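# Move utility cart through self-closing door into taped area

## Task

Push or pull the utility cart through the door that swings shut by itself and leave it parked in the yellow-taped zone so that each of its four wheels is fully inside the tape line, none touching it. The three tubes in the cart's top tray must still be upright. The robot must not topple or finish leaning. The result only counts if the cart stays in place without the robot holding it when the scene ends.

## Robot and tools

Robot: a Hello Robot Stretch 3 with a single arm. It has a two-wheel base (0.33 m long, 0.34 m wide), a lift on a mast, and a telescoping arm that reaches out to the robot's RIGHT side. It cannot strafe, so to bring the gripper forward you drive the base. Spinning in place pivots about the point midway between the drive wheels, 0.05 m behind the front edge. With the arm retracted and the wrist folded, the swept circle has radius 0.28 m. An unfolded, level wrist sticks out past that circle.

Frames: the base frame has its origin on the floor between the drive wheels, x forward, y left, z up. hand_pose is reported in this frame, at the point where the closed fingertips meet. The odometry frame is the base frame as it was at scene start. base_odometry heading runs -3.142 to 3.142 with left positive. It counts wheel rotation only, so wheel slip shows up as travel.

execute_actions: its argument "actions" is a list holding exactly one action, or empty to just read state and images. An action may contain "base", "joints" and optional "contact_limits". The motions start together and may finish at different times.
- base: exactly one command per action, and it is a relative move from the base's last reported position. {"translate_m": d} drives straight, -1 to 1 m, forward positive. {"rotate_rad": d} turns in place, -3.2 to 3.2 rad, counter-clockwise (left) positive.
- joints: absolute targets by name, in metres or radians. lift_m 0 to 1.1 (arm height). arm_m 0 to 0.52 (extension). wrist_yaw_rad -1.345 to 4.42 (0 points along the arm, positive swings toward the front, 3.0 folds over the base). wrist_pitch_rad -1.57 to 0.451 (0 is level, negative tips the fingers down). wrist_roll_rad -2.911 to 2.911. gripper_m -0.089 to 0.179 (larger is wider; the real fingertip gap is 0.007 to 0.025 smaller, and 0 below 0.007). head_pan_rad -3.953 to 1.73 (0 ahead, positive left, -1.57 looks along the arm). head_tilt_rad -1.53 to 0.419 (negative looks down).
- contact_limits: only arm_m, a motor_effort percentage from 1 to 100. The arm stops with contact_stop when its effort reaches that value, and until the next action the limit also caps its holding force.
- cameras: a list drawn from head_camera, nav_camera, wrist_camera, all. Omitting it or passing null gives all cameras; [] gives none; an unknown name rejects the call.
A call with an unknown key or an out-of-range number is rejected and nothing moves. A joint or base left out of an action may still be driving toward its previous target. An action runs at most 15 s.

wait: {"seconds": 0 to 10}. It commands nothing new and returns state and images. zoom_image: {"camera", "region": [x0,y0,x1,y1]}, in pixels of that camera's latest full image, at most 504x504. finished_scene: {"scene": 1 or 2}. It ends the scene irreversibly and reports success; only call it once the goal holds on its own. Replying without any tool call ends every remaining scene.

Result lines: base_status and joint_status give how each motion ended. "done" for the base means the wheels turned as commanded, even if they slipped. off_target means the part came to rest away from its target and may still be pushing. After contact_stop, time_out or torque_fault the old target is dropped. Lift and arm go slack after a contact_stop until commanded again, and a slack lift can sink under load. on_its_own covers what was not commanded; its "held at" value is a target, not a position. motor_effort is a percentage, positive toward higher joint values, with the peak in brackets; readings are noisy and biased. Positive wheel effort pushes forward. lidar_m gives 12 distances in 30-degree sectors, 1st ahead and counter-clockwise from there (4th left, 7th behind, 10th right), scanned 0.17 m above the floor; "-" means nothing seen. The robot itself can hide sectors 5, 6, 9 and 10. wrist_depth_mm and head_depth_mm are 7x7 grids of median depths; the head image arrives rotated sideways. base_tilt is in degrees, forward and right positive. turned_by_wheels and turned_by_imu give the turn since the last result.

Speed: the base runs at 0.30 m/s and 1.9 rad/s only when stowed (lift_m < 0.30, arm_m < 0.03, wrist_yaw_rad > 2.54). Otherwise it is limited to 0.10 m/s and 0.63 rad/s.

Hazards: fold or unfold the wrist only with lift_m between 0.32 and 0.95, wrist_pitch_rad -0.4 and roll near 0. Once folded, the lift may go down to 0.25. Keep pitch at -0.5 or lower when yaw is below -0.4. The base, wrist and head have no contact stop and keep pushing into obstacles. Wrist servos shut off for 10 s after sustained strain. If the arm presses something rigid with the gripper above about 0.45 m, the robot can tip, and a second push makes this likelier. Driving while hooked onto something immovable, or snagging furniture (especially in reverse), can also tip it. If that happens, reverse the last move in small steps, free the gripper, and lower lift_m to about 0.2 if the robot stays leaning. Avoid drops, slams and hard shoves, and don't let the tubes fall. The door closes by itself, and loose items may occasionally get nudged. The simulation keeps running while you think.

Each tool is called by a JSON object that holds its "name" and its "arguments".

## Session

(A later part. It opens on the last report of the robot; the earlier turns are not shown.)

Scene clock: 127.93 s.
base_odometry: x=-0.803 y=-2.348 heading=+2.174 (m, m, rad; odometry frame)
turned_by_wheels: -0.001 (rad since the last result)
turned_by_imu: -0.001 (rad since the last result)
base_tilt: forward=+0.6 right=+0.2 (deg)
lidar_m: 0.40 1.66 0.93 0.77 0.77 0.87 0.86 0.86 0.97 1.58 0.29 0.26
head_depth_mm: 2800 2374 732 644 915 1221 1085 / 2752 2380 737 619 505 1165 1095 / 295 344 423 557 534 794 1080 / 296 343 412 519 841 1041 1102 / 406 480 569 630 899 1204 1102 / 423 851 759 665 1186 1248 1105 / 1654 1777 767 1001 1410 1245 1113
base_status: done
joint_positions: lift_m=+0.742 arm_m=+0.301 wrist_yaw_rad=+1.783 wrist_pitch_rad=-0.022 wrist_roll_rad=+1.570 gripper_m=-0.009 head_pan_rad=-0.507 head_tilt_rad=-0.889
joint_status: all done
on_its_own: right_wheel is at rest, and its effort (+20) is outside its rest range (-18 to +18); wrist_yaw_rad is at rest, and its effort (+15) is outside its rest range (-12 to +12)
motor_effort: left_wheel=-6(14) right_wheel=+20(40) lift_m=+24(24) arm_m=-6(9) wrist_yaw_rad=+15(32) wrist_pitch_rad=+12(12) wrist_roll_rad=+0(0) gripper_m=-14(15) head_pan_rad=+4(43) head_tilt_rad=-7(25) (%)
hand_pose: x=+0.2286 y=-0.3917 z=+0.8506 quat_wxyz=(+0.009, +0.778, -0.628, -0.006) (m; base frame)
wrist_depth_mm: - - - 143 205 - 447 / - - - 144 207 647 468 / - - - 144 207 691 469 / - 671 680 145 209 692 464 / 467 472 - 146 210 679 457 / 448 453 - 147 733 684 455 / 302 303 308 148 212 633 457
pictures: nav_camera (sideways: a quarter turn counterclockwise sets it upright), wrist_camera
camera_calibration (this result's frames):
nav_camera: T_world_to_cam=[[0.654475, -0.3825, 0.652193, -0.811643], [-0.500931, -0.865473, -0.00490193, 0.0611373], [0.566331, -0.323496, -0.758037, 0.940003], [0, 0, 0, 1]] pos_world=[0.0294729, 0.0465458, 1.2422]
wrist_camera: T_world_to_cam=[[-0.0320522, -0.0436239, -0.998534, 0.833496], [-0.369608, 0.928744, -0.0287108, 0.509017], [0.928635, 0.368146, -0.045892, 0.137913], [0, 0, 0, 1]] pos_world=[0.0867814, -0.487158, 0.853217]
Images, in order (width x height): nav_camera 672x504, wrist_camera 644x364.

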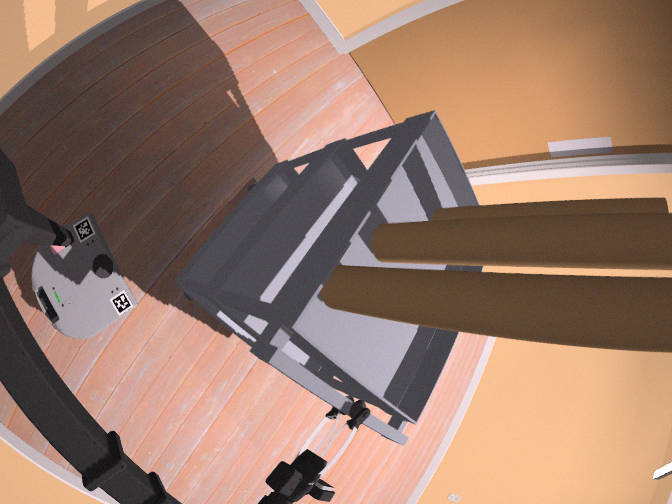

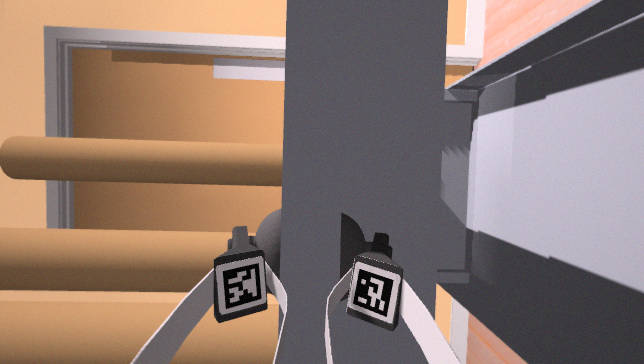

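{"name": "execute_actions", "arguments": {"actions": [{"base":{"translate_m":-0.03},"joints":{"arm_m":0.06,"gripper_m":-0.04,"wrist_yaw_rad":1.7}}], "cameras": ["nav_camera","wrist_camera"]}}

Scene clock: 136.90 s.
base_odometry: x=-0.786 y=-2.373 heading=+2.174 (m, m, rad; odometry frame)
turned_by_wheels: +0.000 (rad since the last result)
turned_by_imu: +0.000 (rad since the last result)
base_tilt: forward=+0.5 right=+0.2 (deg)
lidar_m: 0.28 1.69 0.91 0.76 0.76 0.85 0.83 0.83 0.94 1.53 0.39 0.29
head_depth_mm: 2777 2374 1904 563 1343 1214 1073 / 2783 2406 701 620 490 1182 1093 / 2475 2401 744 623 540 1089 1100 / 2199 889 745 625 493 829 1084 / 1987 890 752 630 501 755 1077 / 631 713 440 493 543 457 1105 / 310 331 377 510 568 1248 1112
base_status: done
joint_positions: lift_m=+0.742 arm_m=+0.060 wrist_yaw_rad=+1.634 wrist_pitch_rad=-0.022 wrist_roll_rad=+1.571 gripper_m=-0.030 head_pan_rad=-0.507 head_tilt_rad=-0.889
joint_status: wrist_yaw_rad off_target (ended at +1.634, target +1.700); gripper_m off_target (ended at -0.030, target -0.040); the others done
on_its_own: wrist_yaw_rad is held at +1.657, not at your +1.700, by its stall guard, which is still easing; gripper_m is held at -0.031, not at your -0.040, by its stall guard, which is still easing
motor_effort: left_wheel=+0(16) right_wheel=+7(45) lift_m=+24(24) arm_m=-6(12) wrist_yaw_rad=+18(36) wrist_pitch_rad=+12(13) wrist_roll_rad=-1(1) gripper_m=-21(95) head_pan_rad=+4(5) head_tilt_rad=-6(5) (%)
hand_pose: x=+0.2338 y=-0.1892 z=+0.8506 quat_wxyz=(+0.008, +0.729, -0.684, -0.008) (m; base frame)
wrist_depth_mm: - - - 123 181 658 474 / 630 - - 128 185 693 472 / - - - 132 194 689 465 / 470 483 499 137 202 686 468 / 455 467 462 141 208 685 464 / 319 325 - 147 - 609 456 / 328 326 333 156 229 - 426
pictures: nav_camera (sideways: a quarter turn counterclockwise sets it upright), wrist_camera
camera_calibration (this result's frames):
nav_camera: T_world_to_cam=[[0.654643, -0.382542, 0.651999, -0.811391], [-0.500881, -0.865502, -0.0048974, 0.0611311], [0.566181, -0.323368, -0.758204, 0.940221], [0, 0, 0, 1]] pos_world=[0.0294568, 0.0465546, 1.2422]
wrist_camera: T_world_to_cam=[[-0.0383713, -0.0370171, -0.998578, 0.845227], [-0.228193, 0.973233, -0.027309, 0.297035], [0.97286, 0.22682, -0.0457912, 0.0213702], [0, 0, 0, 1]] pos_world=[0.0794234, -0.262643, 0.853115]
Images, in order (width x height): nav_camera 672x504, wrist_camera 644x364.

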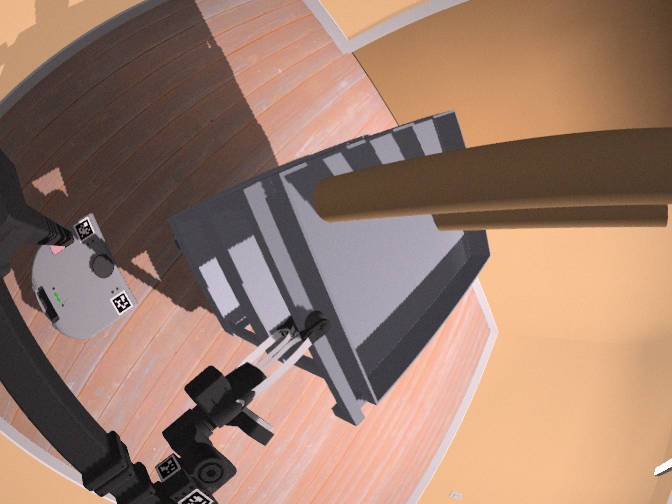

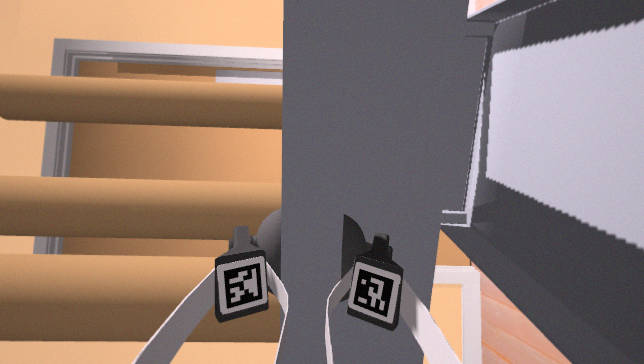

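{"name": "execute_actions", "arguments": {"actions": [{"base":{"translate_m":0.4},"joints":{"gripper_m":-0.02,"wrist_yaw_rad":1.6,"head_pan_rad":-0.2}}], "cameras": ["nav_camera"]}}

Scene clock: 145.10 s.
base_odometry: x=-1.013 y=-2.044 heading=+2.174 (m, m, rad; odometry frame)
turned_by_wheels: +0.000 (rad since the last result)
turned_by_imu: +0.001 (rad since the last result)
base_tilt: forward=+0.6 right=+0.2 (deg)
lidar_m: 0.28 1.31 1.06 0.89 0.89 1.00 1.22 1.21 1.37 2.24 0.38 0.29
head_depth_mm: 1621 856 732 614 495 1061 1092 / 1462 876 738 620 488 1001 1094 / 632 746 723 623 480 824 1094 / 306 356 423 524 493 809 1085 / 306 368 616 602 509 1200 1106 / 1250 1395 1660 1659 1430 1244 1110 / 1187 1345 1544 1671 1437 1253 1110
base_status: done
joint_positions: lift_m=+0.742 arm_m=+0.060 wrist_yaw_rad=+1.616 wrist_pitch_rad=-0.023 wrist_roll_rad=+1.571 gripper_m=-0.019 head_pan_rad=-0.207 head_tilt_rad=-0.889
joint_status: all done
on_its_own: wrist_yaw_rad is at rest, and its effort (-14) is outside its rest range (-12 to +12)
motor_effort: left_wheel=+3(7) right_wheel=+0(24) lift_m=+24(24) arm_m=-2(4) wrist_yaw_rad=-14(15) wrist_pitch_rad=+13(14) wrist_roll_rad=-1(1) gripper_m=-17(28) head_pan_rad=+4(33) head_tilt_rad=-6(6) (%)
hand_pose: x=+0.2340 y=-0.1935 z=+0.8502 quat_wxyz=(+0.009, +0.723, -0.691, -0.008) (m; base frame)
wrist_depth_mm: - - - 121 180 650 473 / 610 616 649 126 186 685 476 / - - - 131 194 690 473 / 464 467 482 137 202 680 460 / 464 461 461 142 209 665 463 / 322 326 - 147 - 619 458 / - - - 157 231 - 418
pictures: nav_camera (sideways: a quarter turn counterclockwise sets it upright)
camera_calibration (this result's frames):
nav_camera: T_world_to_cam=[[0.738414, -0.172169, 0.651999, -0.811902], [-0.222963, -0.974815, -0.0048974, 0.0594357], [0.636421, -0.141756, -0.758204, 0.939792], [0, 0, 0, 1]] pos_world=[0.0146678, 0.0513757, 1.2422]
Images, in order (width x height): nav_camera 672x504.

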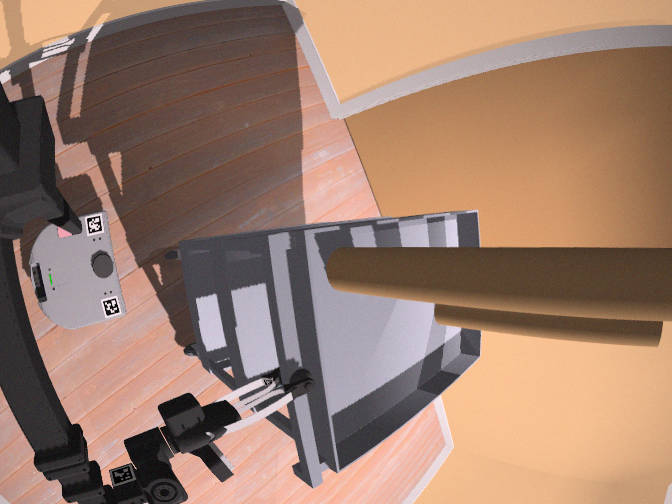

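{"name": "execute_actions", "arguments": {"actions": [{"base":{"translate_m":0.3},"joints":{"arm_m":0.15}}], "cameras": ["nav_camera"]}}

Scene clock: 158.13 s.
base_odometry: x=-1.183 y=-1.797 heading=+2.174 (m, m, rad; odometry frame)
turned_by_wheels: +0.000 (rad since the last result)
turned_by_imu: -0.001 (rad since the last result)
base_tilt: forward=+0.6 right=+0.2 (deg)
lidar_m: 0.27 1.04 1.16 0.98 0.98 1.10 1.50 1.50 1.68 2.76 0.39 0.27
head_depth_mm: 1263 875 735 615 496 1079 1088 / 305 368 680 605 485 983 1093 / 306 356 422 524 482 779 1076 / 1081 871 729 611 859 1177 1101 / 1046 878 821 1545 1418 1241 1103 / 989 1127 1307 1550 1429 1248 1108 / 936 1058 1223 1432 1431 1255 1115
base_status: done
joint_positions: lift_m=+0.742 arm_m=+0.150 wrist_yaw_rad=+1.624 wrist_pitch_rad=-0.023 wrist_roll_rad=+1.571 gripper_m=-0.019 head_pan_rad=-0.207 head_tilt_rad=-0.889
joint_status: all done
on_its_own: wrist_yaw_rad is held at +1.641, not at your +1.600, by its stall guard, which is not easing now; wrist_yaw_rad is at rest, and its effort (+15) is outside its rest range (-12 to +12)
motor_effort: left_wheel=-2(8) right_wheel=+9(21) lift_m=+24(24) arm_m=+1(5) wrist_yaw_rad=+15(24) wrist_pitch_rad=+13(13) wrist_roll_rad=-1(1) gripper_m=-17(18) head_pan_rad=+4(4) head_tilt_rad=-5(5) (%)
hand_pose: x=+0.2339 y=-0.2812 z=+0.8502 quat_wxyz=(+0.009, +0.726, -0.688, -0.008) (m; base frame)
wrist_depth_mm: - - - 131 190 717 473 / - - - 134 195 696 469 / 638 641 653 137 199 680 470 / - - - 140 204 688 468 / 449 462 464 143 209 669 462 / 328 330 - 146 746 626 464 / 307 309 315 151 221 - 433
pictures: nav_camera (sideways: a quarter turn counterclockwise sets it upright)
camera_calibration (this result's frames):
nav_camera: T_world_to_cam=[[0.738438, -0.172118, 0.651985, -0.811884], [-0.222893, -0.974831, -0.00489707, 0.0594349], [0.636418, -0.141707, -0.758216, 0.939808], [0, 0, 0, 1]] pos_world=[0.0146629, 0.0513766, 1.2422]
Images, in order (width x height): nav_camera 672x504.

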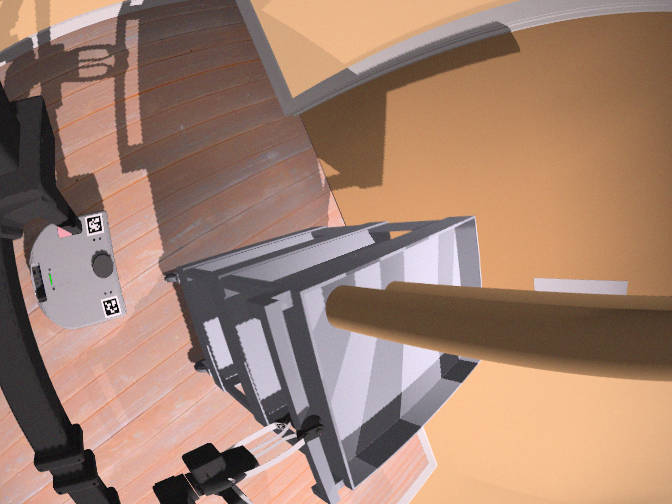

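{"name": "execute_actions", "arguments": {"actions": [{"base":{"translate_m":0.2},"joints":{"arm_m":0.25,"wrist_yaw_rad":1.62,"head_pan_rad":-0.4}}], "cameras": ["nav_camera","wrist_camera"]}}

Scene clock: 166.27 s.
base_odometry: x=-1.297 y=-1.632 heading=+2.173 (m, m, rad; odometry frame)
turned_by_wheels: +0.000 (rad since the last result)
turned_by_imu: -0.001 (rad since the last result)
base_tilt: forward=+0.6 right=+0.2 (deg)
lidar_m: 0.47 0.87 0.94 1.04 1.04 1.17 1.70 1.69 1.90 2.74 0.35 0.28
head_depth_mm: 1313 833 734 616 541 1185 1088 / 313 375 492 605 484 1089 1093 / 322 372 448 540 556 821 1084 / 450 530 649 625 908 1169 1101 / 958 880 754 996 1305 1246 1105 / 885 872 830 1237 1426 1245 1111 / 821 905 1045 1207 1384 1253 1117
base_status: done
joint_positions: lift_m=+0.742 arm_m=+0.250 wrist_yaw_rad=+1.603 wrist_pitch_rad=-0.023 wrist_roll_rad=+1.571 gripper_m=-0.019 head_pan_rad=-0.393 head_tilt_rad=-0.889
joint_status: all done
on_its_own: wrist_yaw_rad is at rest, and its effort (+15) is outside its rest range (-12 to +12)
motor_effort: left_wheel=-3(8) right_wheel=+10(25) lift_m=+24(24) arm_m=+1(9) wrist_yaw_rad=+15(32) wrist_pitch_rad=+13(13) wrist_roll_rad=-1(1) gripper_m=-16(18) head_pan_rad=-5(28) head_tilt_rad=-6(5) (%)
hand_pose: x=+0.2341 y=-0.3866 z=+0.8502 quat_wxyz=(+0.009, +0.718, -0.696, -0.008) (m; base frame)
wrist_depth_mm: 969 991 956 146 209 - 429 / 967 931 982 146 208 657 467 / - - - 146 209 700 467 / 666 654 663 145 209 674 465 / 971 976 962 145 208 681 460 / 439 443 - 145 744 675 453 / 301 303 306 145 206 626 464
pictures: nav_camera (sideways: a quarter turn counterclockwise sets it upright), wrist_camera
camera_calibration (this result's frames):
nav_camera: T_world_to_cam=[[0.693915, -0.305625, 0.651978, -0.811603], [-0.399211, -0.916846, -0.00489691, 0.0605102], [0.59926, -0.256879, -0.758222, 0.940043], [0, 0, 0, 1]] pos_world=[0.0240098, 0.0489093, 1.2422]
wrist_camera: T_world_to_cam=[[-0.0409795, -0.0358525, -0.998517, 0.83857], [-0.19742, 0.979945, -0.0270835, 0.484481], [0.979462, 0.196017, -0.0472356, 0.0535824], [0, 0, 0, 1]] pos_world=[0.0775282, -0.455203, 0.852978]
Images, in order (width x height): nav_camera 672x504, wrist_camera 644x364.

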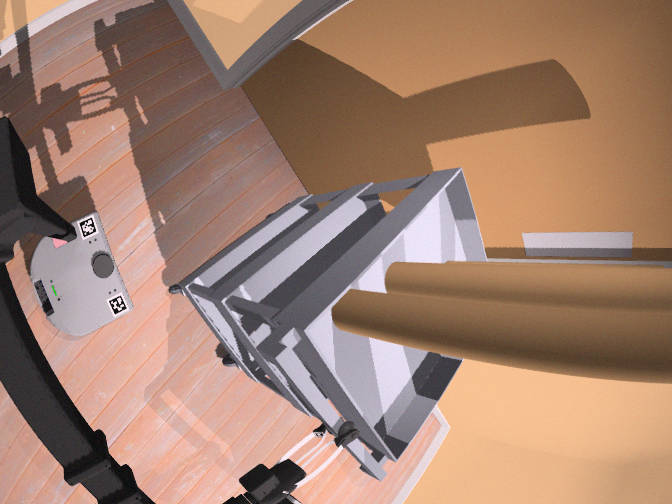

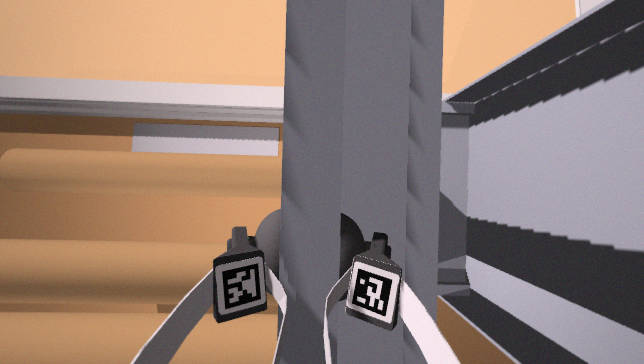

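{"name": "execute_actions", "arguments": {"actions": [{"base":{"translate_m":-0.12},"joints":{"arm_m":0.33}}], "cameras": []}}

{"name": "execute_actions", "arguments": {"actions": [{"joints":{"arm_m":0.46,"wrist_yaw_rad":1.62}}], "cameras": ["nav_camera","wrist_camera"]}}

Scene clock: 176.20 s.
base_odometry: x=-1.228 y=-1.731 heading=+2.174 (m, m, rad; odometry frame)
turned_by_wheels: +0.000 (rad since the last result)
turned_by_imu: +0.001 (rad since the last result)
base_tilt: forward=+0.5 right=+0.2 (deg)
lidar_m: 0.55 0.97 1.08 1.01 1.00 1.13 1.58 1.57 1.78 2.78 0.32 0.33
head_depth_mm: 324 375 475 600 505 1179 1083 / 436 407 471 539 630 845 1087 / 451 527 632 614 888 1108 1098 / 701 839 729 971 953 1215 1099 / 1085 875 751 1047 1336 1244 1108 / 998 1050 864 1450 1422 1246 1108 / 927 1037 1179 1363 1432 1250 1113
base_status: done
joint_positions: lift_m=+0.742 arm_m=+0.330 wrist_yaw_rad=+1.604 wrist_pitch_rad=-0.019 wrist_roll_rad=+1.571 gripper_m=-0.019 head_pan_rad=-0.393 head_tilt_rad=-0.889
joint_status: all done
on_its_own: wrist_yaw_rad is at rest, and its effort (+13) is outside its rest range (-12 to +12)
motor_effort: left_wheel=+6(15) right_wheel=-16(43) lift_m=+24(24) arm_m=+2(9) wrist_yaw_rad=+13(36) wrist_pitch_rad=+11(13) wrist_roll_rad=-1(1) gripper_m=-18(19) head_pan_rad=-4(4) head_tilt_rad=-6(5) (%)
hand_pose: x=+0.2342 y=-0.4662 z=+0.8513 quat_wxyz=(+0.007, +0.719, -0.695, -0.007) (m; base frame)
wrist_depth_mm: - - - 161 227 - 421 / - - - 158 223 - 444 / - - - 155 221 681 472 / 677 690 - 152 216 682 468 / - - 677 148 212 696 472 / 440 450 - 146 837 672 469 / 377 439 437 145 204 654 459
pictures: none
No camera images: the call's "cameras" was empty. Leave "cameras" out to get every camera's image.

Scene clock: 178.47 s.
base_odometry: x=-1.228 y=-1.731 heading=+2.173 (m, m, rad; odometry frame)
turned_by_wheels: +0.000 (rad since the last result)
turned_by_imu: -0.001 (rad since the last result)
base_tilt: forward=+0.6 right=+0.2 (deg)
lidar_m: 0.60 0.97 1.07 1.01 1.00 1.13 1.58 1.57 1.77 2.78 0.40 0.42
head_depth_mm: 451 823 714 561 878 908 1086 / 467 533 622 610 887 1104 1090 / 659 782 744 969 945 1186 1092 / 1076 892 747 1016 1219 1237 1102 / 1080 1144 774 1036 1361 1244 1106 / 998 1113 1200 1520 1424 1251 1108 / 928 1039 1175 1364 1432 1250 1112
base_status: not commanded
joint_positions: lift_m=+0.742 arm_m=+0.460 wrist_yaw_rad=+1.665 wrist_pitch_rad=-0.019 wrist_roll_rad=+1.571 gripper_m=-0.019 head_pan_rad=-0.393 head_tilt_rad=-0.889
joint_status: wrist_yaw_rad off_target (ended at +1.665, target +1.620); the others done
on_its_own: wrist_yaw_rad is held at +1.663, not at your +1.620, by its stall guard, which is not easing now
motor_effort: left_wheel=+1(10) right_wheel=+2(21) lift_m=+24(24) arm_m=+4(10) wrist_yaw_rad=-2(45) wrist_pitch_rad=+11(11) wrist_roll_rad=-1(1) gripper_m=-17(18) head_pan_rad=-4(4) head_tilt_rad=-6(5) (%)
hand_pose: x=+0.2332 y=-0.5805 z=+0.8512 quat_wxyz=(+0.008, +0.740, -0.673, -0.006) (m; base frame)
wrist_depth_mm: - - - 174 246 - 976 / - - - 167 237 - 450 / - - - 162 227 650 468 / - - - 156 220 676 467 / 660 661 665 149 214 697 470 / - - - 145 209 691 464 / 419 424 424 142 200 673 463
pictures: nav_camera (sideways: a quarter turn counterclockwise sets it upright), wrist_camera
camera_calibration (this result's frames):
nav_camera: T_world_to_cam=[[0.693898, -0.305665, 0.651978, -0.811602], [-0.399263, -0.916823, -0.0048969, 0.0605105], [0.599245, -0.256913, -0.758222, 0.940043], [0, 0, 0, 1]] pos_world=[0.0240125, 0.0489083, 1.2422]
wrist_camera: T_world_to_cam=[[-0.0347637, -0.0385513, -0.998652, 0.829669], [-0.257907, 0.965755, -0.0283035, 0.681241], [0.965544, 0.256575, -0.0435158, 0.127742], [0, 0, 0, 1]] pos_world=[0.0811987, -0.658702, 0.853391]
Images, in order (width x height): nav_camera 672x504, wrist_camera 644x364.

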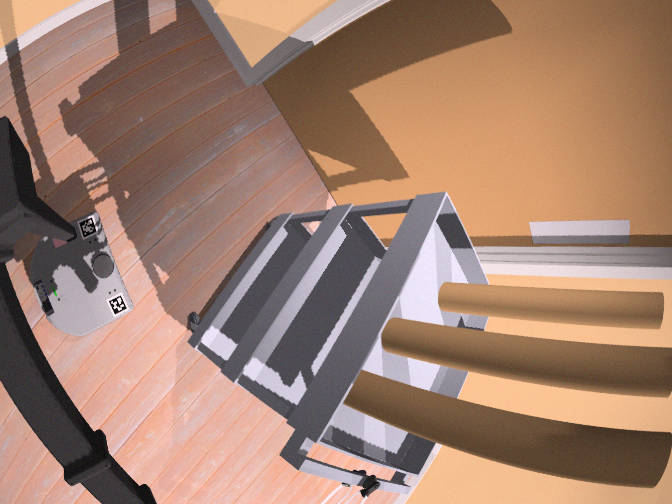

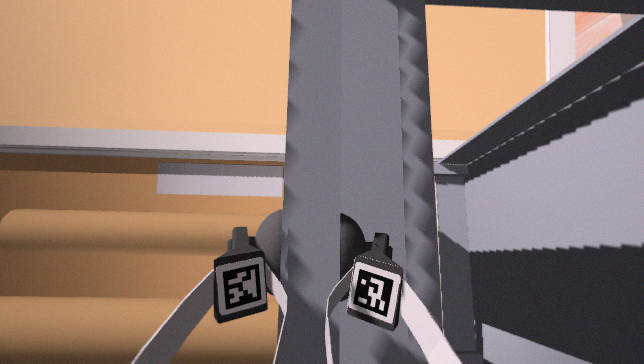

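{"name": "execute_actions", "arguments": {"actions": [{"base":{"translate_m":0.2},"joints":{"arm_m":0.39,"wrist_yaw_rad":1.7}}], "cameras": ["nav_camera","wrist_camera"]}}

Scene clock: 189.07 s.
base_odometry: x=-1.342 y=-1.566 heading=+2.173 (m, m, rad; odometry frame)
turned_by_wheels: +0.000 (rad since the last result)
turned_by_imu: -0.001 (rad since the last result)
base_tilt: forward=+0.6 right=+0.2 (deg)
lidar_m: 0.47 0.81 0.86 1.07 1.06 1.20 1.77 1.77 1.98 2.71 0.33 0.34
head_depth_mm: 1109 369 420 501 529 801 1089 / 421 824 719 548 852 838 1073 / 408 473 562 621 887 1110 1099 / 621 724 748 634 931 1191 1100 / 847 864 754 977 1177 1245 1108 / 810 885 759 980 1366 1248 1107 / 750 842 747 1103 1301 1257 1112
base_status: done
joint_positions: lift_m=+0.742 arm_m=+0.390 wrist_yaw_rad=+1.673 wrist_pitch_rad=-0.021 wrist_roll_rad=+1.571 gripper_m=-0.019 head_pan_rad=-0.393 head_tilt_rad=-0.889
joint_status: wrist_yaw_rad off_target (ended at +1.673, target +1.700); the others done
on_its_own: wrist_yaw_rad is held at +1.655, not at your +1.700, by its stall guard, which is not easing now; wrist_yaw_rad is at rest, and its effort (-14) is outside its rest range (-12 to +12)
motor_effort: left_wheel=-2(16) right_wheel=+9(54) lift_m=+24(24) arm_m=-3(11) wrist_yaw_rad=-14(25) wrist_pitch_rad=+12(12) wrist_roll_rad=-1(0) gripper_m=-17(18) head_pan_rad=-5(5) head_tilt_rad=-5(6) (%)
hand_pose: x=+0.2330 y=-0.5090 z=+0.8508 quat_wxyz=(+0.008, +0.742, -0.670, -0.007) (m; base frame)
wrist_depth_mm: 882 908 929 182 257 937 351 / 901 887 907 173 246 940 426 / 873 859 893 166 234 673 466 / 953 944 964 158 224 683 466 / 644 648 968 150 216 680 463 / 916 921 - 144 210 653 462 / 413 415 421 140 196 668 456
pictures: nav_camera (sideways: a quarter turn counterclockwise sets it upright), wrist_camera
camera_calibration (this result's frames):
nav_camera: T_world_to_cam=[[0.693898, -0.305665, 0.651978, -0.811602], [-0.399263, -0.916823, -0.0048969, 0.0605105], [0.599245, -0.256913, -0.758222, 0.940043], [0, 0, 0, 1]] pos_world=[0.0240125, 0.0489083, 1.2422]
wrist_camera: T_world_to_cam=[[-0.0359486, -0.0389855, -0.998593, 0.832039], [-0.265662, 0.963658, -0.028058, 0.612665], [0.963396, 0.26428, -0.0449991, 0.115306], [0, 0, 0, 1]] pos_world=[0.0815872, -0.588435, 0.853247]
Images, in order (width x height): nav_camera 672x504, wrist_camera 644x364.

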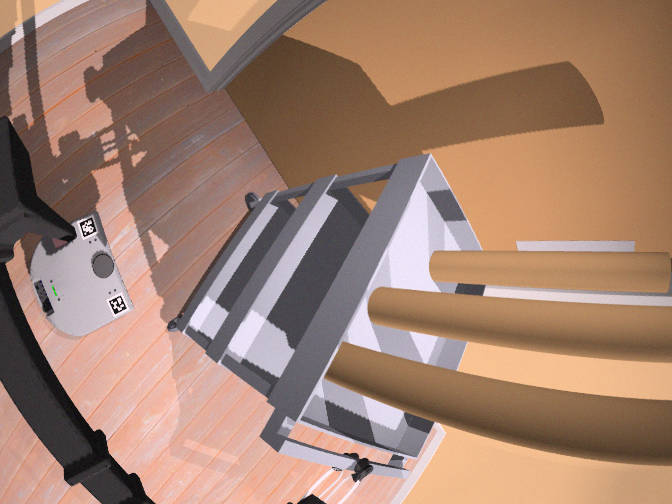

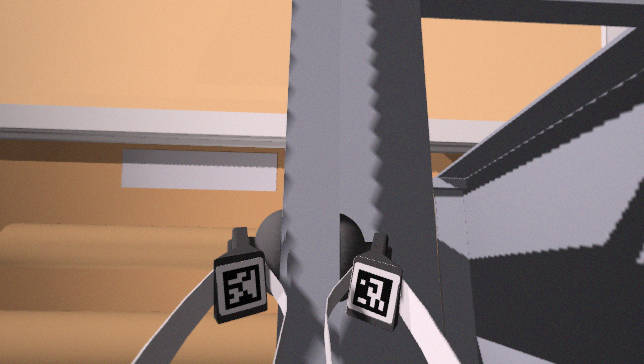

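{"name": "execute_actions", "arguments": {"actions": [{"base":{"translate_m":0.05},"joints":{"arm_m":0.23,"wrist_yaw_rad":1.68}}], "cameras": []}}

{"name": "execute_actions", "arguments": {"actions": [{"base":{"translate_m":0.1},"joints":{"arm_m":0.19,"wrist_yaw_rad":1.68}}], "cameras": ["nav_camera","wrist_camera"]}}

Scene clock: 198.67 s.
base_odometry: x=-1.370 y=-1.525 heading=+2.173 (m, m, rad; odometry frame)
turned_by_wheels: +0.000 (rad since the last result)
turned_by_imu: +0.000 (rad since the last result)
base_tilt: forward=+0.5 right=+0.2 (deg)
lidar_m: 0.36 0.77 0.79 1.09 1.08 1.22 1.82 1.81 2.04 2.70 0.34 0.25
head_depth_mm: 1113 1284 733 616 520 1204 1086 / 970 820 737 618 528 1069 1096 / 290 327 395 502 534 713 1076 / 296 345 423 538 774 1071 1101 / 409 486 636 629 936 1221 1104 / 750 840 759 979 1318 1246 1113 / 706 778 786 1015 1221 1252 1111
base_status: done
joint_positions: lift_m=+0.742 arm_m=+0.230 wrist_yaw_rad=+1.630 wrist_pitch_rad=-0.022 wrist_roll_rad=+1.570 gripper_m=-0.019 head_pan_rad=-0.393 head_tilt_rad=-0.889
joint_status: wrist_yaw_rad off_target (ended at +1.630, target +1.680); the others done
on_its_own: wrist_yaw_rad is held at +1.637, not at your +1.680, by its stall guard, which is not easing now
motor_effort: left_wheel=+2(16) right_wheel=-6(44) lift_m=+24(24) arm_m=-5(10) wrist_yaw_rad=+6(44) wrist_pitch_rad=+13(13) wrist_roll_rad=-1(1) gripper_m=-18(18) head_pan_rad=-4(4) head_tilt_rad=-6(5) (%)
hand_pose: x=+0.2338 y=-0.3602 z=+0.8506 quat_wxyz=(+0.009, +0.728, -0.686, -0.007) (m; base frame)
wrist_depth_mm: 805 819 843 157 222 856 428 / 760 794 843 155 221 822 461 / 845 860 867 153 217 687 461 / 659 677 664 151 216 691 462 / 828 849 848 148 212 683 463 / 433 438 - 146 835 673 465 / 320 325 331 145 204 637 459
pictures: none
No camera images: the call's "cameras" was empty. Leave "cameras" out to get every camera's image.

Scene clock: 201.07 s.
base_odometry: x=-1.427 y=-1.442 heading=+2.173 (m, m, rad; odometry frame)
turned_by_wheels: +0.000 (rad since the last result)
turned_by_imu: -0.105 (rad since the last result)
base_tilt: forward=+0.6 right=+0.2 (deg)
lidar_m: 0.24 0.73 0.70 0.97 1.13 1.20 1.78 1.92 2.05 2.69 0.35 0.20
head_depth_mm: 1166 1460 694 614 535 1219 1087 / 998 1158 734 617 522 1164 1093 / 873 927 740 620 535 441 1066 / - 295 347 431 521 744 1069 / - 295 347 493 548 1071 1103 / 369 421 524 619 899 1223 1108 / 374 804 762 667 1173 1255 1114
base_status: done
joint_positions: lift_m=+0.742 arm_m=+0.190 wrist_yaw_rad=+1.692 wrist_pitch_rad=-0.024 wrist_roll_rad=+1.570 gripper_m=-0.019 head_pan_rad=-0.396 head_tilt_rad=-0.892
joint_status: all done
motor_effort: left_wheel=+1(71) right_wheel=+6(70) lift_m=+22(23) arm_m=-3(12) wrist_yaw_rad=-10(44) wrist_pitch_rad=+14(16) wrist_roll_rad=+0(1) gripper_m=-17(16) head_pan_rad=-3(5) head_tilt_rad=-4(6) (%)
hand_pose: x=+0.2323 y=-0.3042 z=+0.8502 quat_wxyz=(+0.010, +0.749, -0.663, -0.007) (m; base frame)
wrist_depth_mm: 716 748 750 154 222 781 423 / 742 720 720 152 217 739 450 / 935 942 998 149 213 678 464 / 661 675 923 146 211 673 463 / 856 853 687 144 207 677 466 / 441 437 - 141 204 675 465 / 322 426 436 139 199 638 458
pictures: nav_camera (sideways: a quarter turn counterclockwise sets it upright), wrist_camera
camera_calibration (this result's frames):
nav_camera: T_world_to_cam=[[0.694705, -0.308801, 0.649636, -0.808556], [-0.402397, -0.915452, -0.00484219, 0.0604584], [0.596206, -0.258048, -0.76023, 0.942672], [0, 0, 0, 1]] pos_world=[0.0240092, 0.0489181, 1.24221]
wrist_camera: T_world_to_cam=[[-0.0379896, -0.0407073, -0.998449, 0.839209], [-0.284057, 0.958391, -0.0282661, 0.417904], [0.958054, 0.282543, -0.0479721, 0.0710657], [0, 0, 0, 1]] pos_world=[0.0825051, -0.386432, 0.853128]
Images, in order (width x height): nav_camera 672x504, wrist_camera 644x364.

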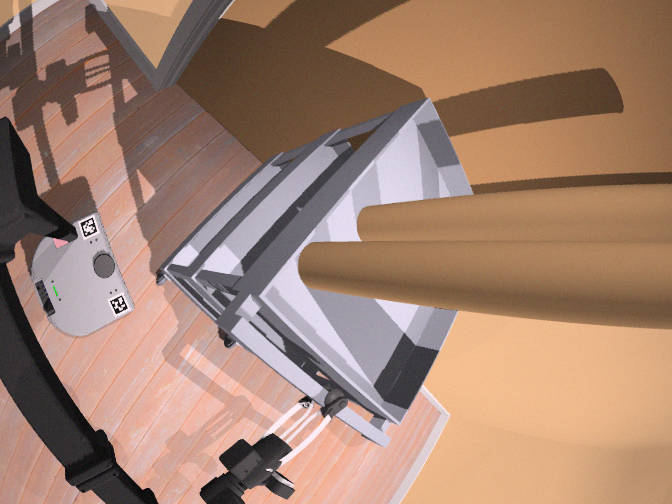

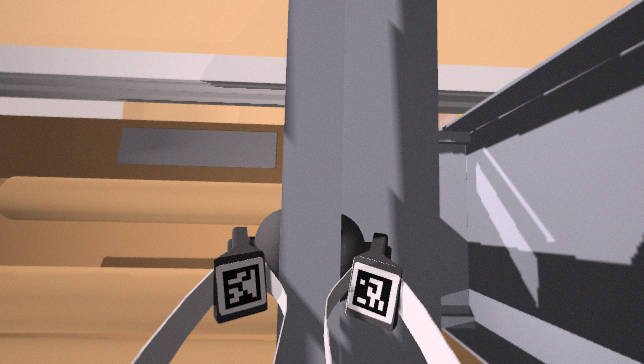

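{"name": "execute_actions", "arguments": {"actions": [{"base":{"translate_m":0.15},"joints":{"arm_m":0.13,"wrist_yaw_rad":1.7,"head_pan_rad":0}}], "cameras": ["nav_camera","wrist_camera"]}}

Scene clock: 208.93 s.
base_odometry: x=-1.511 y=-1.319 heading=+2.173 (m, m, rad; odometry frame)
turned_by_wheels: +0.000 (rad since the last result)
turned_by_imu: -0.101 (rad since the last result)
base_tilt: forward=+0.6 right=+0.2 (deg)
lidar_m: 0.16 0.42 0.63 0.65 1.21 1.24 1.71 2.06 2.14 2.67 0.44 0.17
head_depth_mm: 653 736 728 613 530 436 1083 / - - 315 590 531 484 1043 / - - 297 356 475 469 866 / - 402 332 564 515 769 1081 / 382 810 730 629 864 1221 1105 / 793 849 757 950 1304 1249 1110 / 705 775 829 970 1107 1214 1112
base_status: done
joint_positions: lift_m=+0.742 arm_m=+0.130 wrist_yaw_rad=+1.712 wrist_pitch_rad=-0.023 wrist_roll_rad=+1.570 gripper_m=-0.019 head_pan_rad=-0.006 head_tilt_rad=-0.892
joint_status: all done
motor_effort: left_wheel=+2(56) right_wheel=+5(62) lift_m=+22(22) arm_m=-2(14) wrist_yaw_rad=-9(60) wrist_pitch_rad=+14(15) wrist_roll_rad=+0(0) gripper_m=-18(17) head_pan_rad=+4(39) head_tilt_rad=-3(3) (%)
hand_pose: x=+0.2317 y=-0.2390 z=+0.8503 quat_wxyz=(+0.010, +0.755, -0.655, -0.007) (m; base frame)
wrist_depth_mm: 612 627 624 163 233 672 677 / 593 609 609 157 224 642 438 / - - - 153 218 644 467 / - - - 147 212 682 462 / 647 653 665 142 205 673 463 / 903 883 - 139 201 664 461 / 405 411 419 136 194 667 458
pictures: nav_camera (sideways: a quarter turn counterclockwise sets it upright), wrist_camera
camera_calibration (this result's frames):
nav_camera: T_world_to_cam=[[0.759962, -0.0211887, 0.649622, -0.808936], [-0.0237342, -0.999707, -0.00484187, 0.0581481], [0.649534, -0.0117387, -0.760242, 0.942362], [0, 0, 0, 1]] pos_world=[0.00404426, 0.0520528, 1.24221]
wrist_camera: T_world_to_cam=[[-0.0369787, -0.0415218, -0.998453, 0.841454], [-0.303564, 0.952389, -0.0283634, 0.358406], [0.952093, 0.302045, -0.0478226, 0.059216], [0, 0, 0, 1]] pos_world=[0.0835357, -0.324289, 0.85315]
Images, in order (width x height): nav_camera 672x504, wrist_camera 644x364.

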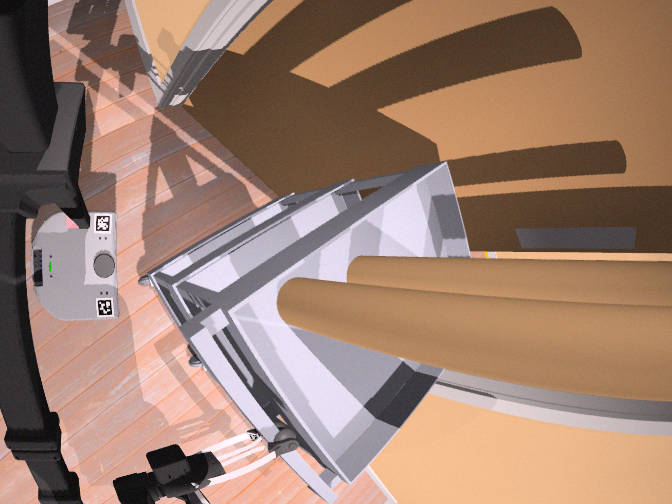

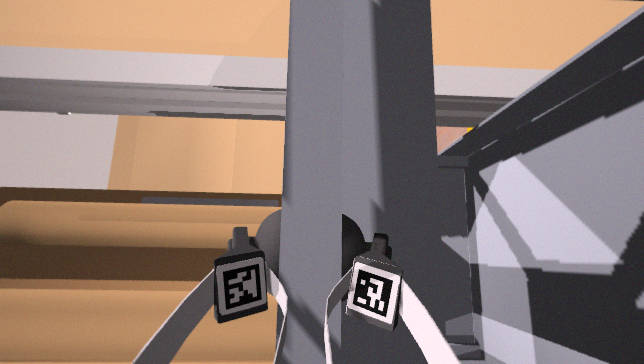

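{"name": "execute_actions", "arguments": {"actions": [{"joints":{"gripper_m":0.09}}], "cameras": []}}

{"name": "execute_actions", "arguments": {"actions": [{"base":{"translate_m":-0.35}}], "cameras": ["nav_camera"]}}

Scene clock: 221.50 s.
base_odometry: x=-1.511 y=-1.319 heading=+2.173 (m, m, rad; odometry frame)
turned_by_wheels: +0.000 (rad since the last result)
turned_by_imu: +0.000 (rad since the last result)
base_tilt: forward=+0.6 right=+0.1 (deg)
lidar_m: 0.16 0.45 0.63 0.65 1.21 1.25 1.71 2.06 2.13 2.67 0.43 0.16
head_depth_mm: - 723 719 615 529 467 1065 / - - 301 391 521 483 981 / - - 299 358 471 477 877 / 342 406 471 584 526 797 1087 / 734 814 749 628 897 1222 1106 / 691 767 755 963 1203 1251 1104 / 629 698 767 889 1030 1192 1114
base_status: not commanded
joint_positions: lift_m=+0.742 arm_m=+0.130 wrist_yaw_rad=+1.657 wrist_pitch_rad=-0.024 wrist_roll_rad=+1.570 gripper_m=+0.090 head_pan_rad=-0.006 head_tilt_rad=-0.892
joint_status: all done
on_its_own: wrist_yaw_rad is held at +1.657, not at your +1.700, by its stall guard, which is not easing now
motor_effort: left_wheel=+0(1) right_wheel=+2(11) lift_m=+22(22) arm_m=-3(3) wrist_yaw_rad=+0(4) wrist_pitch_rad=+14(14) wrist_roll_rad=+0(0) gripper_m=+1(80) head_pan_rad=+4(4) head_tilt_rad=-4(4) (%)
hand_pose: x=+0.2333 y=-0.2530 z=+0.8502 quat_wxyz=(+0.010, +0.737, -0.676, -0.008) (m; base frame)
wrist_depth_mm: 651 665 670 174 252 687 368 / 609 613 639 166 239 672 435 / 665 646 668 159 226 625 466 / - - - 151 216 671 467 / 636 658 669 144 210 672 465 / 837 803 831 139 198 633 467 / 409 414 411 134 191 634 460
pictures: none
No camera images: the call's "cameras" was empty. Leave "cameras" out to get every camera's image.

Scene clock: 226.50 s.
base_odometry: x=-1.313 y=-1.607 heading=+2.173 (m, m, rad; odometry frame)
turned_by_wheels: +0.000 (rad since the last result)
turned_by_imu: +0.000 (rad since the last result)
base_tilt: forward=+0.6 right=+0.1 (deg)
lidar_m: 0.51 0.88 0.80 1.06 1.03 1.06 1.46 1.76 1.82 2.50 2.75 0.59
head_depth_mm: 931 875 698 1091 1336 1217 1086 / 978 910 664 1024 1302 1232 1095 / 533 631 689 806 1163 1227 1094 / 621 739 711 1055 1297 1237 1098 / 1025 934 1204 1453 1415 1243 1106 / 945 1004 1189 1397 1423 1244 1110 / 860 956 1074 1223 1373 1255 1114
base_status: done
joint_positions: lift_m=+0.742 arm_m=+0.130 wrist_yaw_rad=+1.657 wrist_pitch_rad=-0.024 wrist_roll_rad=+1.570 gripper_m=+0.090 head_pan_rad=-0.006 head_tilt_rad=-0.892
joint_status: not commanded
on_its_own: wrist_yaw_rad is held at +1.657, not at your +1.700, by its stall guard, which is not easing now
motor_effort: left_wheel=-1(3) right_wheel=+0(6) lift_m=+22(22) arm_m=-3(2) wrist_yaw_rad=+0(0) wrist_pitch_rad=+14(14) wrist_roll_rad=+0(0) gripper_m=+0(1) head_pan_rad=+3(4) head_tilt_rad=-4(4) (%)
hand_pose: x=+0.2333 y=-0.2530 z=+0.8502 quat_wxyz=(+0.010, +0.737, -0.676, -0.008) (m; base frame)
wrist_depth_mm: - - - 618 - - - / 957 - - 602 - 621 821 / - - - 577 - 592 865 / - - 1000 547 - 555 824 / 601 601 612 523 - 673 838 / - - - 499 - 523 757 / 983 - - - - - -
pictures: nav_camera (sideways: a quarter turn counterclockwise sets it upright)
camera_calibration (this result's frames):
nav_camera: T_world_to_cam=[[0.759962, -0.0211891, 0.649622, -0.808937], [-0.0237348, -0.999707, -0.00484187, 0.0581481], [0.649534, -0.011739, -0.760242, 0.942362], [0, 0, 0, 1]] pos_world=[0.00404429, 0.0520528, 1.24221]
Images, in order (width x height): nav_camera 672x504.

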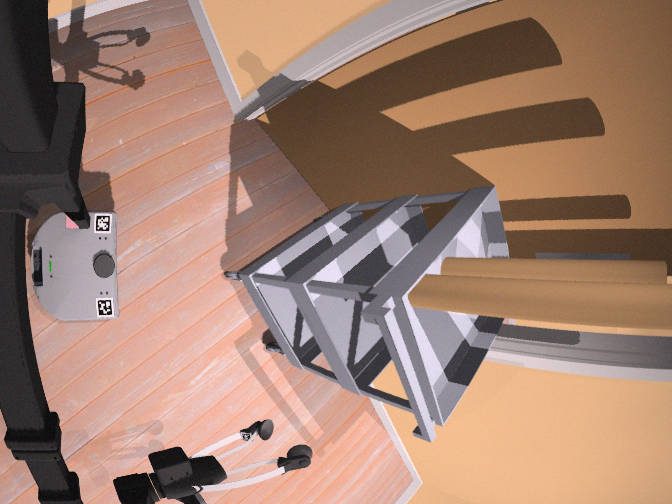

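Cart stays.

{"name": "execute_actions", "arguments": {"actions": [{"base":{"rotate_rad":-1.06},"joints":{"arm_m":0.04,"wrist_yaw_rad":1.7}}], "cameras": []}}

{"name": "execute_actions", "arguments": {"actions": [{"base":{"translate_m":0.27}}], "cameras": []}}

{"name": "execute_actions", "arguments": {"actions": [{"base":{"rotate_rad":1.585},"joints":{"head_pan_rad":-0.2}}]}}

Scene clock: 236.03 s.
base_odometry: x=-1.313 y=-1.607 heading=+1.113 (m, m, rad; odometry frame)
turned_by_wheels: -1.060 (rad since the last result)
turned_by_imu: -1.053 (rad since the last result)
base_tilt: forward=+0.5 right=+0.2 (deg)
lidar_m: 2.75 0.60 0.51 0.88 0.82 1.07 1.02 1.06 1.43 1.76 1.82 2.46
head_depth_mm: 2447 2360 1922 1606 1418 1203 1085 / 2452 2386 1931 1613 1392 1225 1088 / 2441 2388 1937 1625 1408 1228 1094 / 2431 2416 1946 1634 1411 1232 1102 / 2414 2455 1963 1640 1413 1239 1104 / 2397 2475 1985 1664 1420 1249 1108 / 2292 2308 1998 1669 1263 1184 1096
base_status: done
joint_positions: lift_m=+0.742 arm_m=+0.040 wrist_yaw_rad=+1.699 wrist_pitch_rad=-0.023 wrist_roll_rad=+1.570 gripper_m=+0.090 head_pan_rad=-0.006 head_tilt_rad=-0.892
joint_status: all done
motor_effort: left_wheel=+4(6) right_wheel=-4(9) lift_m=+22(22) arm_m=-5(5) wrist_yaw_rad=+0(2) wrist_pitch_rad=+13(14) wrist_roll_rad=-1(0) gripper_m=+1(0) head_pan_rad=+4(4) head_tilt_rad=-4(4) (%)
hand_pose: x=+0.2322 y=-0.1527 z=+0.8503 quat_wxyz=(+0.010, +0.751, -0.660, -0.007) (m; base frame)
wrist_depth_mm: - - - - - - - / - - - - - - - / - - - - - - - / - - - - - - - / - - - - - - - / - - - - - - - / - - - - - - -
pictures: none
No camera images: the call's "cameras" was empty. Leave "cameras" out to get every camera's image.

Scene clock: 240.30 s.
base_odometry: x=-1.194 y=-1.365 heading=+1.113 (m, m, rad; odometry frame)
turned_by_wheels: +0.000 (rad since the last result)
turned_by_imu: +0.000 (rad since the last result)
base_tilt: forward=+0.5 right=+0.2 (deg)
lidar_m: 2.48 0.60 0.44 0.42 0.95 1.08 1.30 1.34 1.81 1.75 1.81 2.45
head_depth_mm: 2210 2340 1917 1616 1413 1203 1087 / 2197 2371 1922 1624 1400 1227 1091 / 2187 2387 1941 1621 1398 1226 1095 / 2180 2399 1963 1625 1412 1239 1100 / 2181 2369 1960 1648 1415 1241 1107 / 2156 2369 1989 1657 1418 1246 1115 / 2144 2325 1994 1675 1433 1180 1096
base_status: done
joint_positions: lift_m=+0.742 arm_m=+0.040 wrist_yaw_rad=+1.699 wrist_pitch_rad=-0.023 wrist_roll_rad=+1.570 gripper_m=+0.090 head_pan_rad=-0.006 head_tilt_rad=-0.892
joint_status: not commanded
motor_effort: left_wheel=+4(6) right_wheel=-4(5) lift_m=+22(22) arm_m=-5(4) wrist_yaw_rad=+2(2) wrist_pitch_rad=+14(13) wrist_roll_rad=+0(0) gripper_m=+1(1) head_pan_rad=+3(4) head_tilt_rad=-4(4) (%)
hand_pose: x=+0.2322 y=-0.1527 z=+0.8503 quat_wxyz=(+0.010, +0.751, -0.660, -0.007) (m; base frame)
wrist_depth_mm: - - - - - - - / - - - - - - - / - - - - - - - / - - - - - - - / - - - - - - - / - - - - - - - / - - - - - - -
pictures: none
No camera images: the call's "cameras" was empty. Leave "cameras" out to get every camera's image.

Scene clock: 243.73 s.
base_odometry: x=-1.194 y=-1.365 heading=+2.698 (m, m, rad; odometry frame)
turned_by_wheels: +1.585 (rad since the last result)
turned_by_imu: +1.574 (rad since the last result)
base_tilt: forward=+0.6 right=+0.2 (deg)
lidar_m: 0.42 0.93 1.10 1.30 1.34 1.82 1.75 1.82 2.49 2.48 0.59 0.43
head_depth_mm: 2780 875 731 951 937 1199 1089 / 1065 909 734 599 934 1205 1093 / 763 857 720 581 925 1185 1095 / 431 503 603 568 890 1173 1098 / 866 904 793 1408 1410 1238 1102 / 866 986 1145 1366 1421 1248 1114 / 821 928 1069 1261 1410 1251 1109
base_status: done
joint_positions: lift_m=+0.742 arm_m=+0.040 wrist_yaw_rad=+1.699 wrist_pitch_rad=-0.023 wrist_roll_rad=+1.570 gripper_m=+0.090 head_pan_rad=-0.193 head_tilt_rad=-0.892
joint_status: all done
motor_effort: left_wheel=-1(6) right_wheel=+4(11) lift_m=+22(22) arm_m=-4(5) wrist_yaw_rad=+2(0) wrist_pitch_rad=+13(13) wrist_roll_rad=+0(1) gripper_m=+0(1) head_pan_rad=-5(29) head_tilt_rad=-3(4) (%)
hand_pose: x=+0.2322 y=-0.1526 z=+0.8503 quat_wxyz=(+0.010, +0.751, -0.660, -0.007) (m; base frame)
wrist_depth_mm: 969 728 - 312 895 714 477 / 968 982 - 324 965 694 468 / 573 569 587 336 - 688 474 / 439 440 450 346 - 652 461 / 951 961 970 369 - 601 387 / 944 968 981 338 - 982 404 / 948 969 - 978 - - -
pictures: head_camera (sideways: a quarter turn clockwise sets it upright), nav_camera (sideways: a quarter turn counterclockwise sets it upright), wrist_camera
camera_calibration (this result's frames):
head_camera: T_world_to_cam=[[-0.766884, 0.188813, -0.613383, 0.821421], [0.219894, 0.975197, 0.0252637, -0.0322574], [0.602939, -0.115505, -0.789382, 0.98207], [0, 0, 0, 1]] pos_world=[0.0448998, -0.0102036, 1.27989]
nav_camera: T_world_to_cam=[[0.74279, -0.162031, 0.649622, -0.808832], [-0.20908, -0.977886, -0.00484187, 0.0592787], [0.636041, -0.132227, -0.760242, 0.942444], [0, 0, 0, 1]] pos_world=[0.0137522, 0.0515283, 1.24221]
wrist_camera: T_world_to_cam=[[-0.0373072, -0.0407367, -0.998473, 0.845341], [-0.290401, 0.95649, -0.0281732, 0.273725], [0.956177, 0.288907, -0.0475139, 0.0294634], [0, 0, 0, 1]] pos_world=[0.0828552, -0.235891, 0.853162]
Images, in order (width x height): head_camera 896x504, nav_camera 672x504, wrist_camera 644x364.

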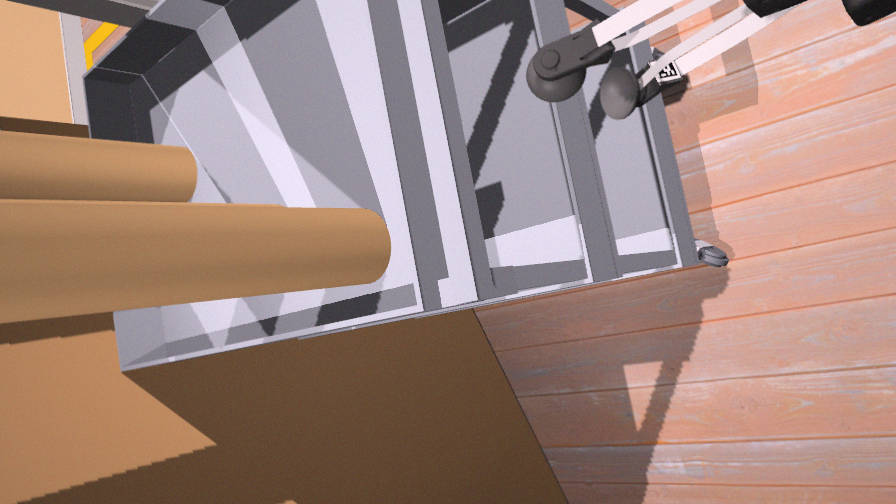

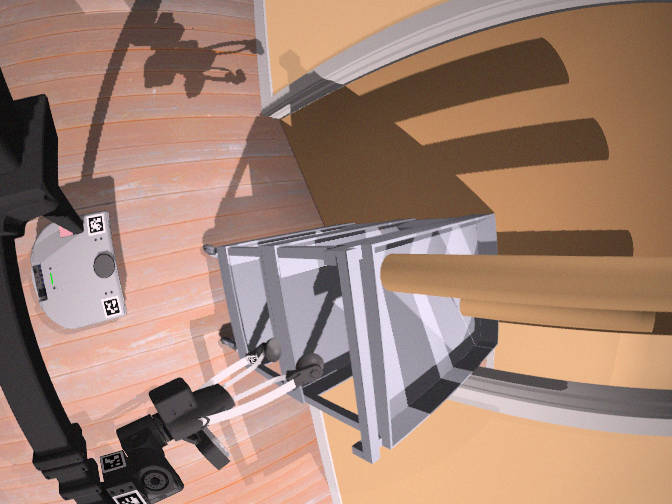

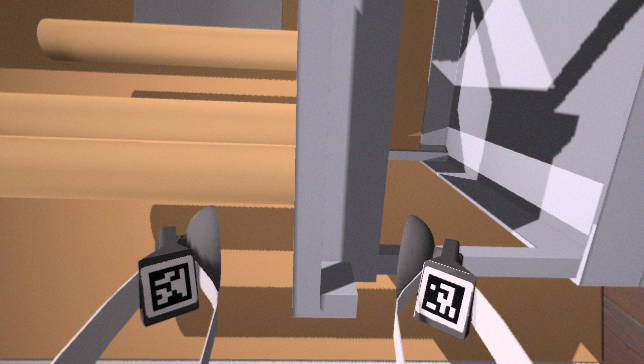

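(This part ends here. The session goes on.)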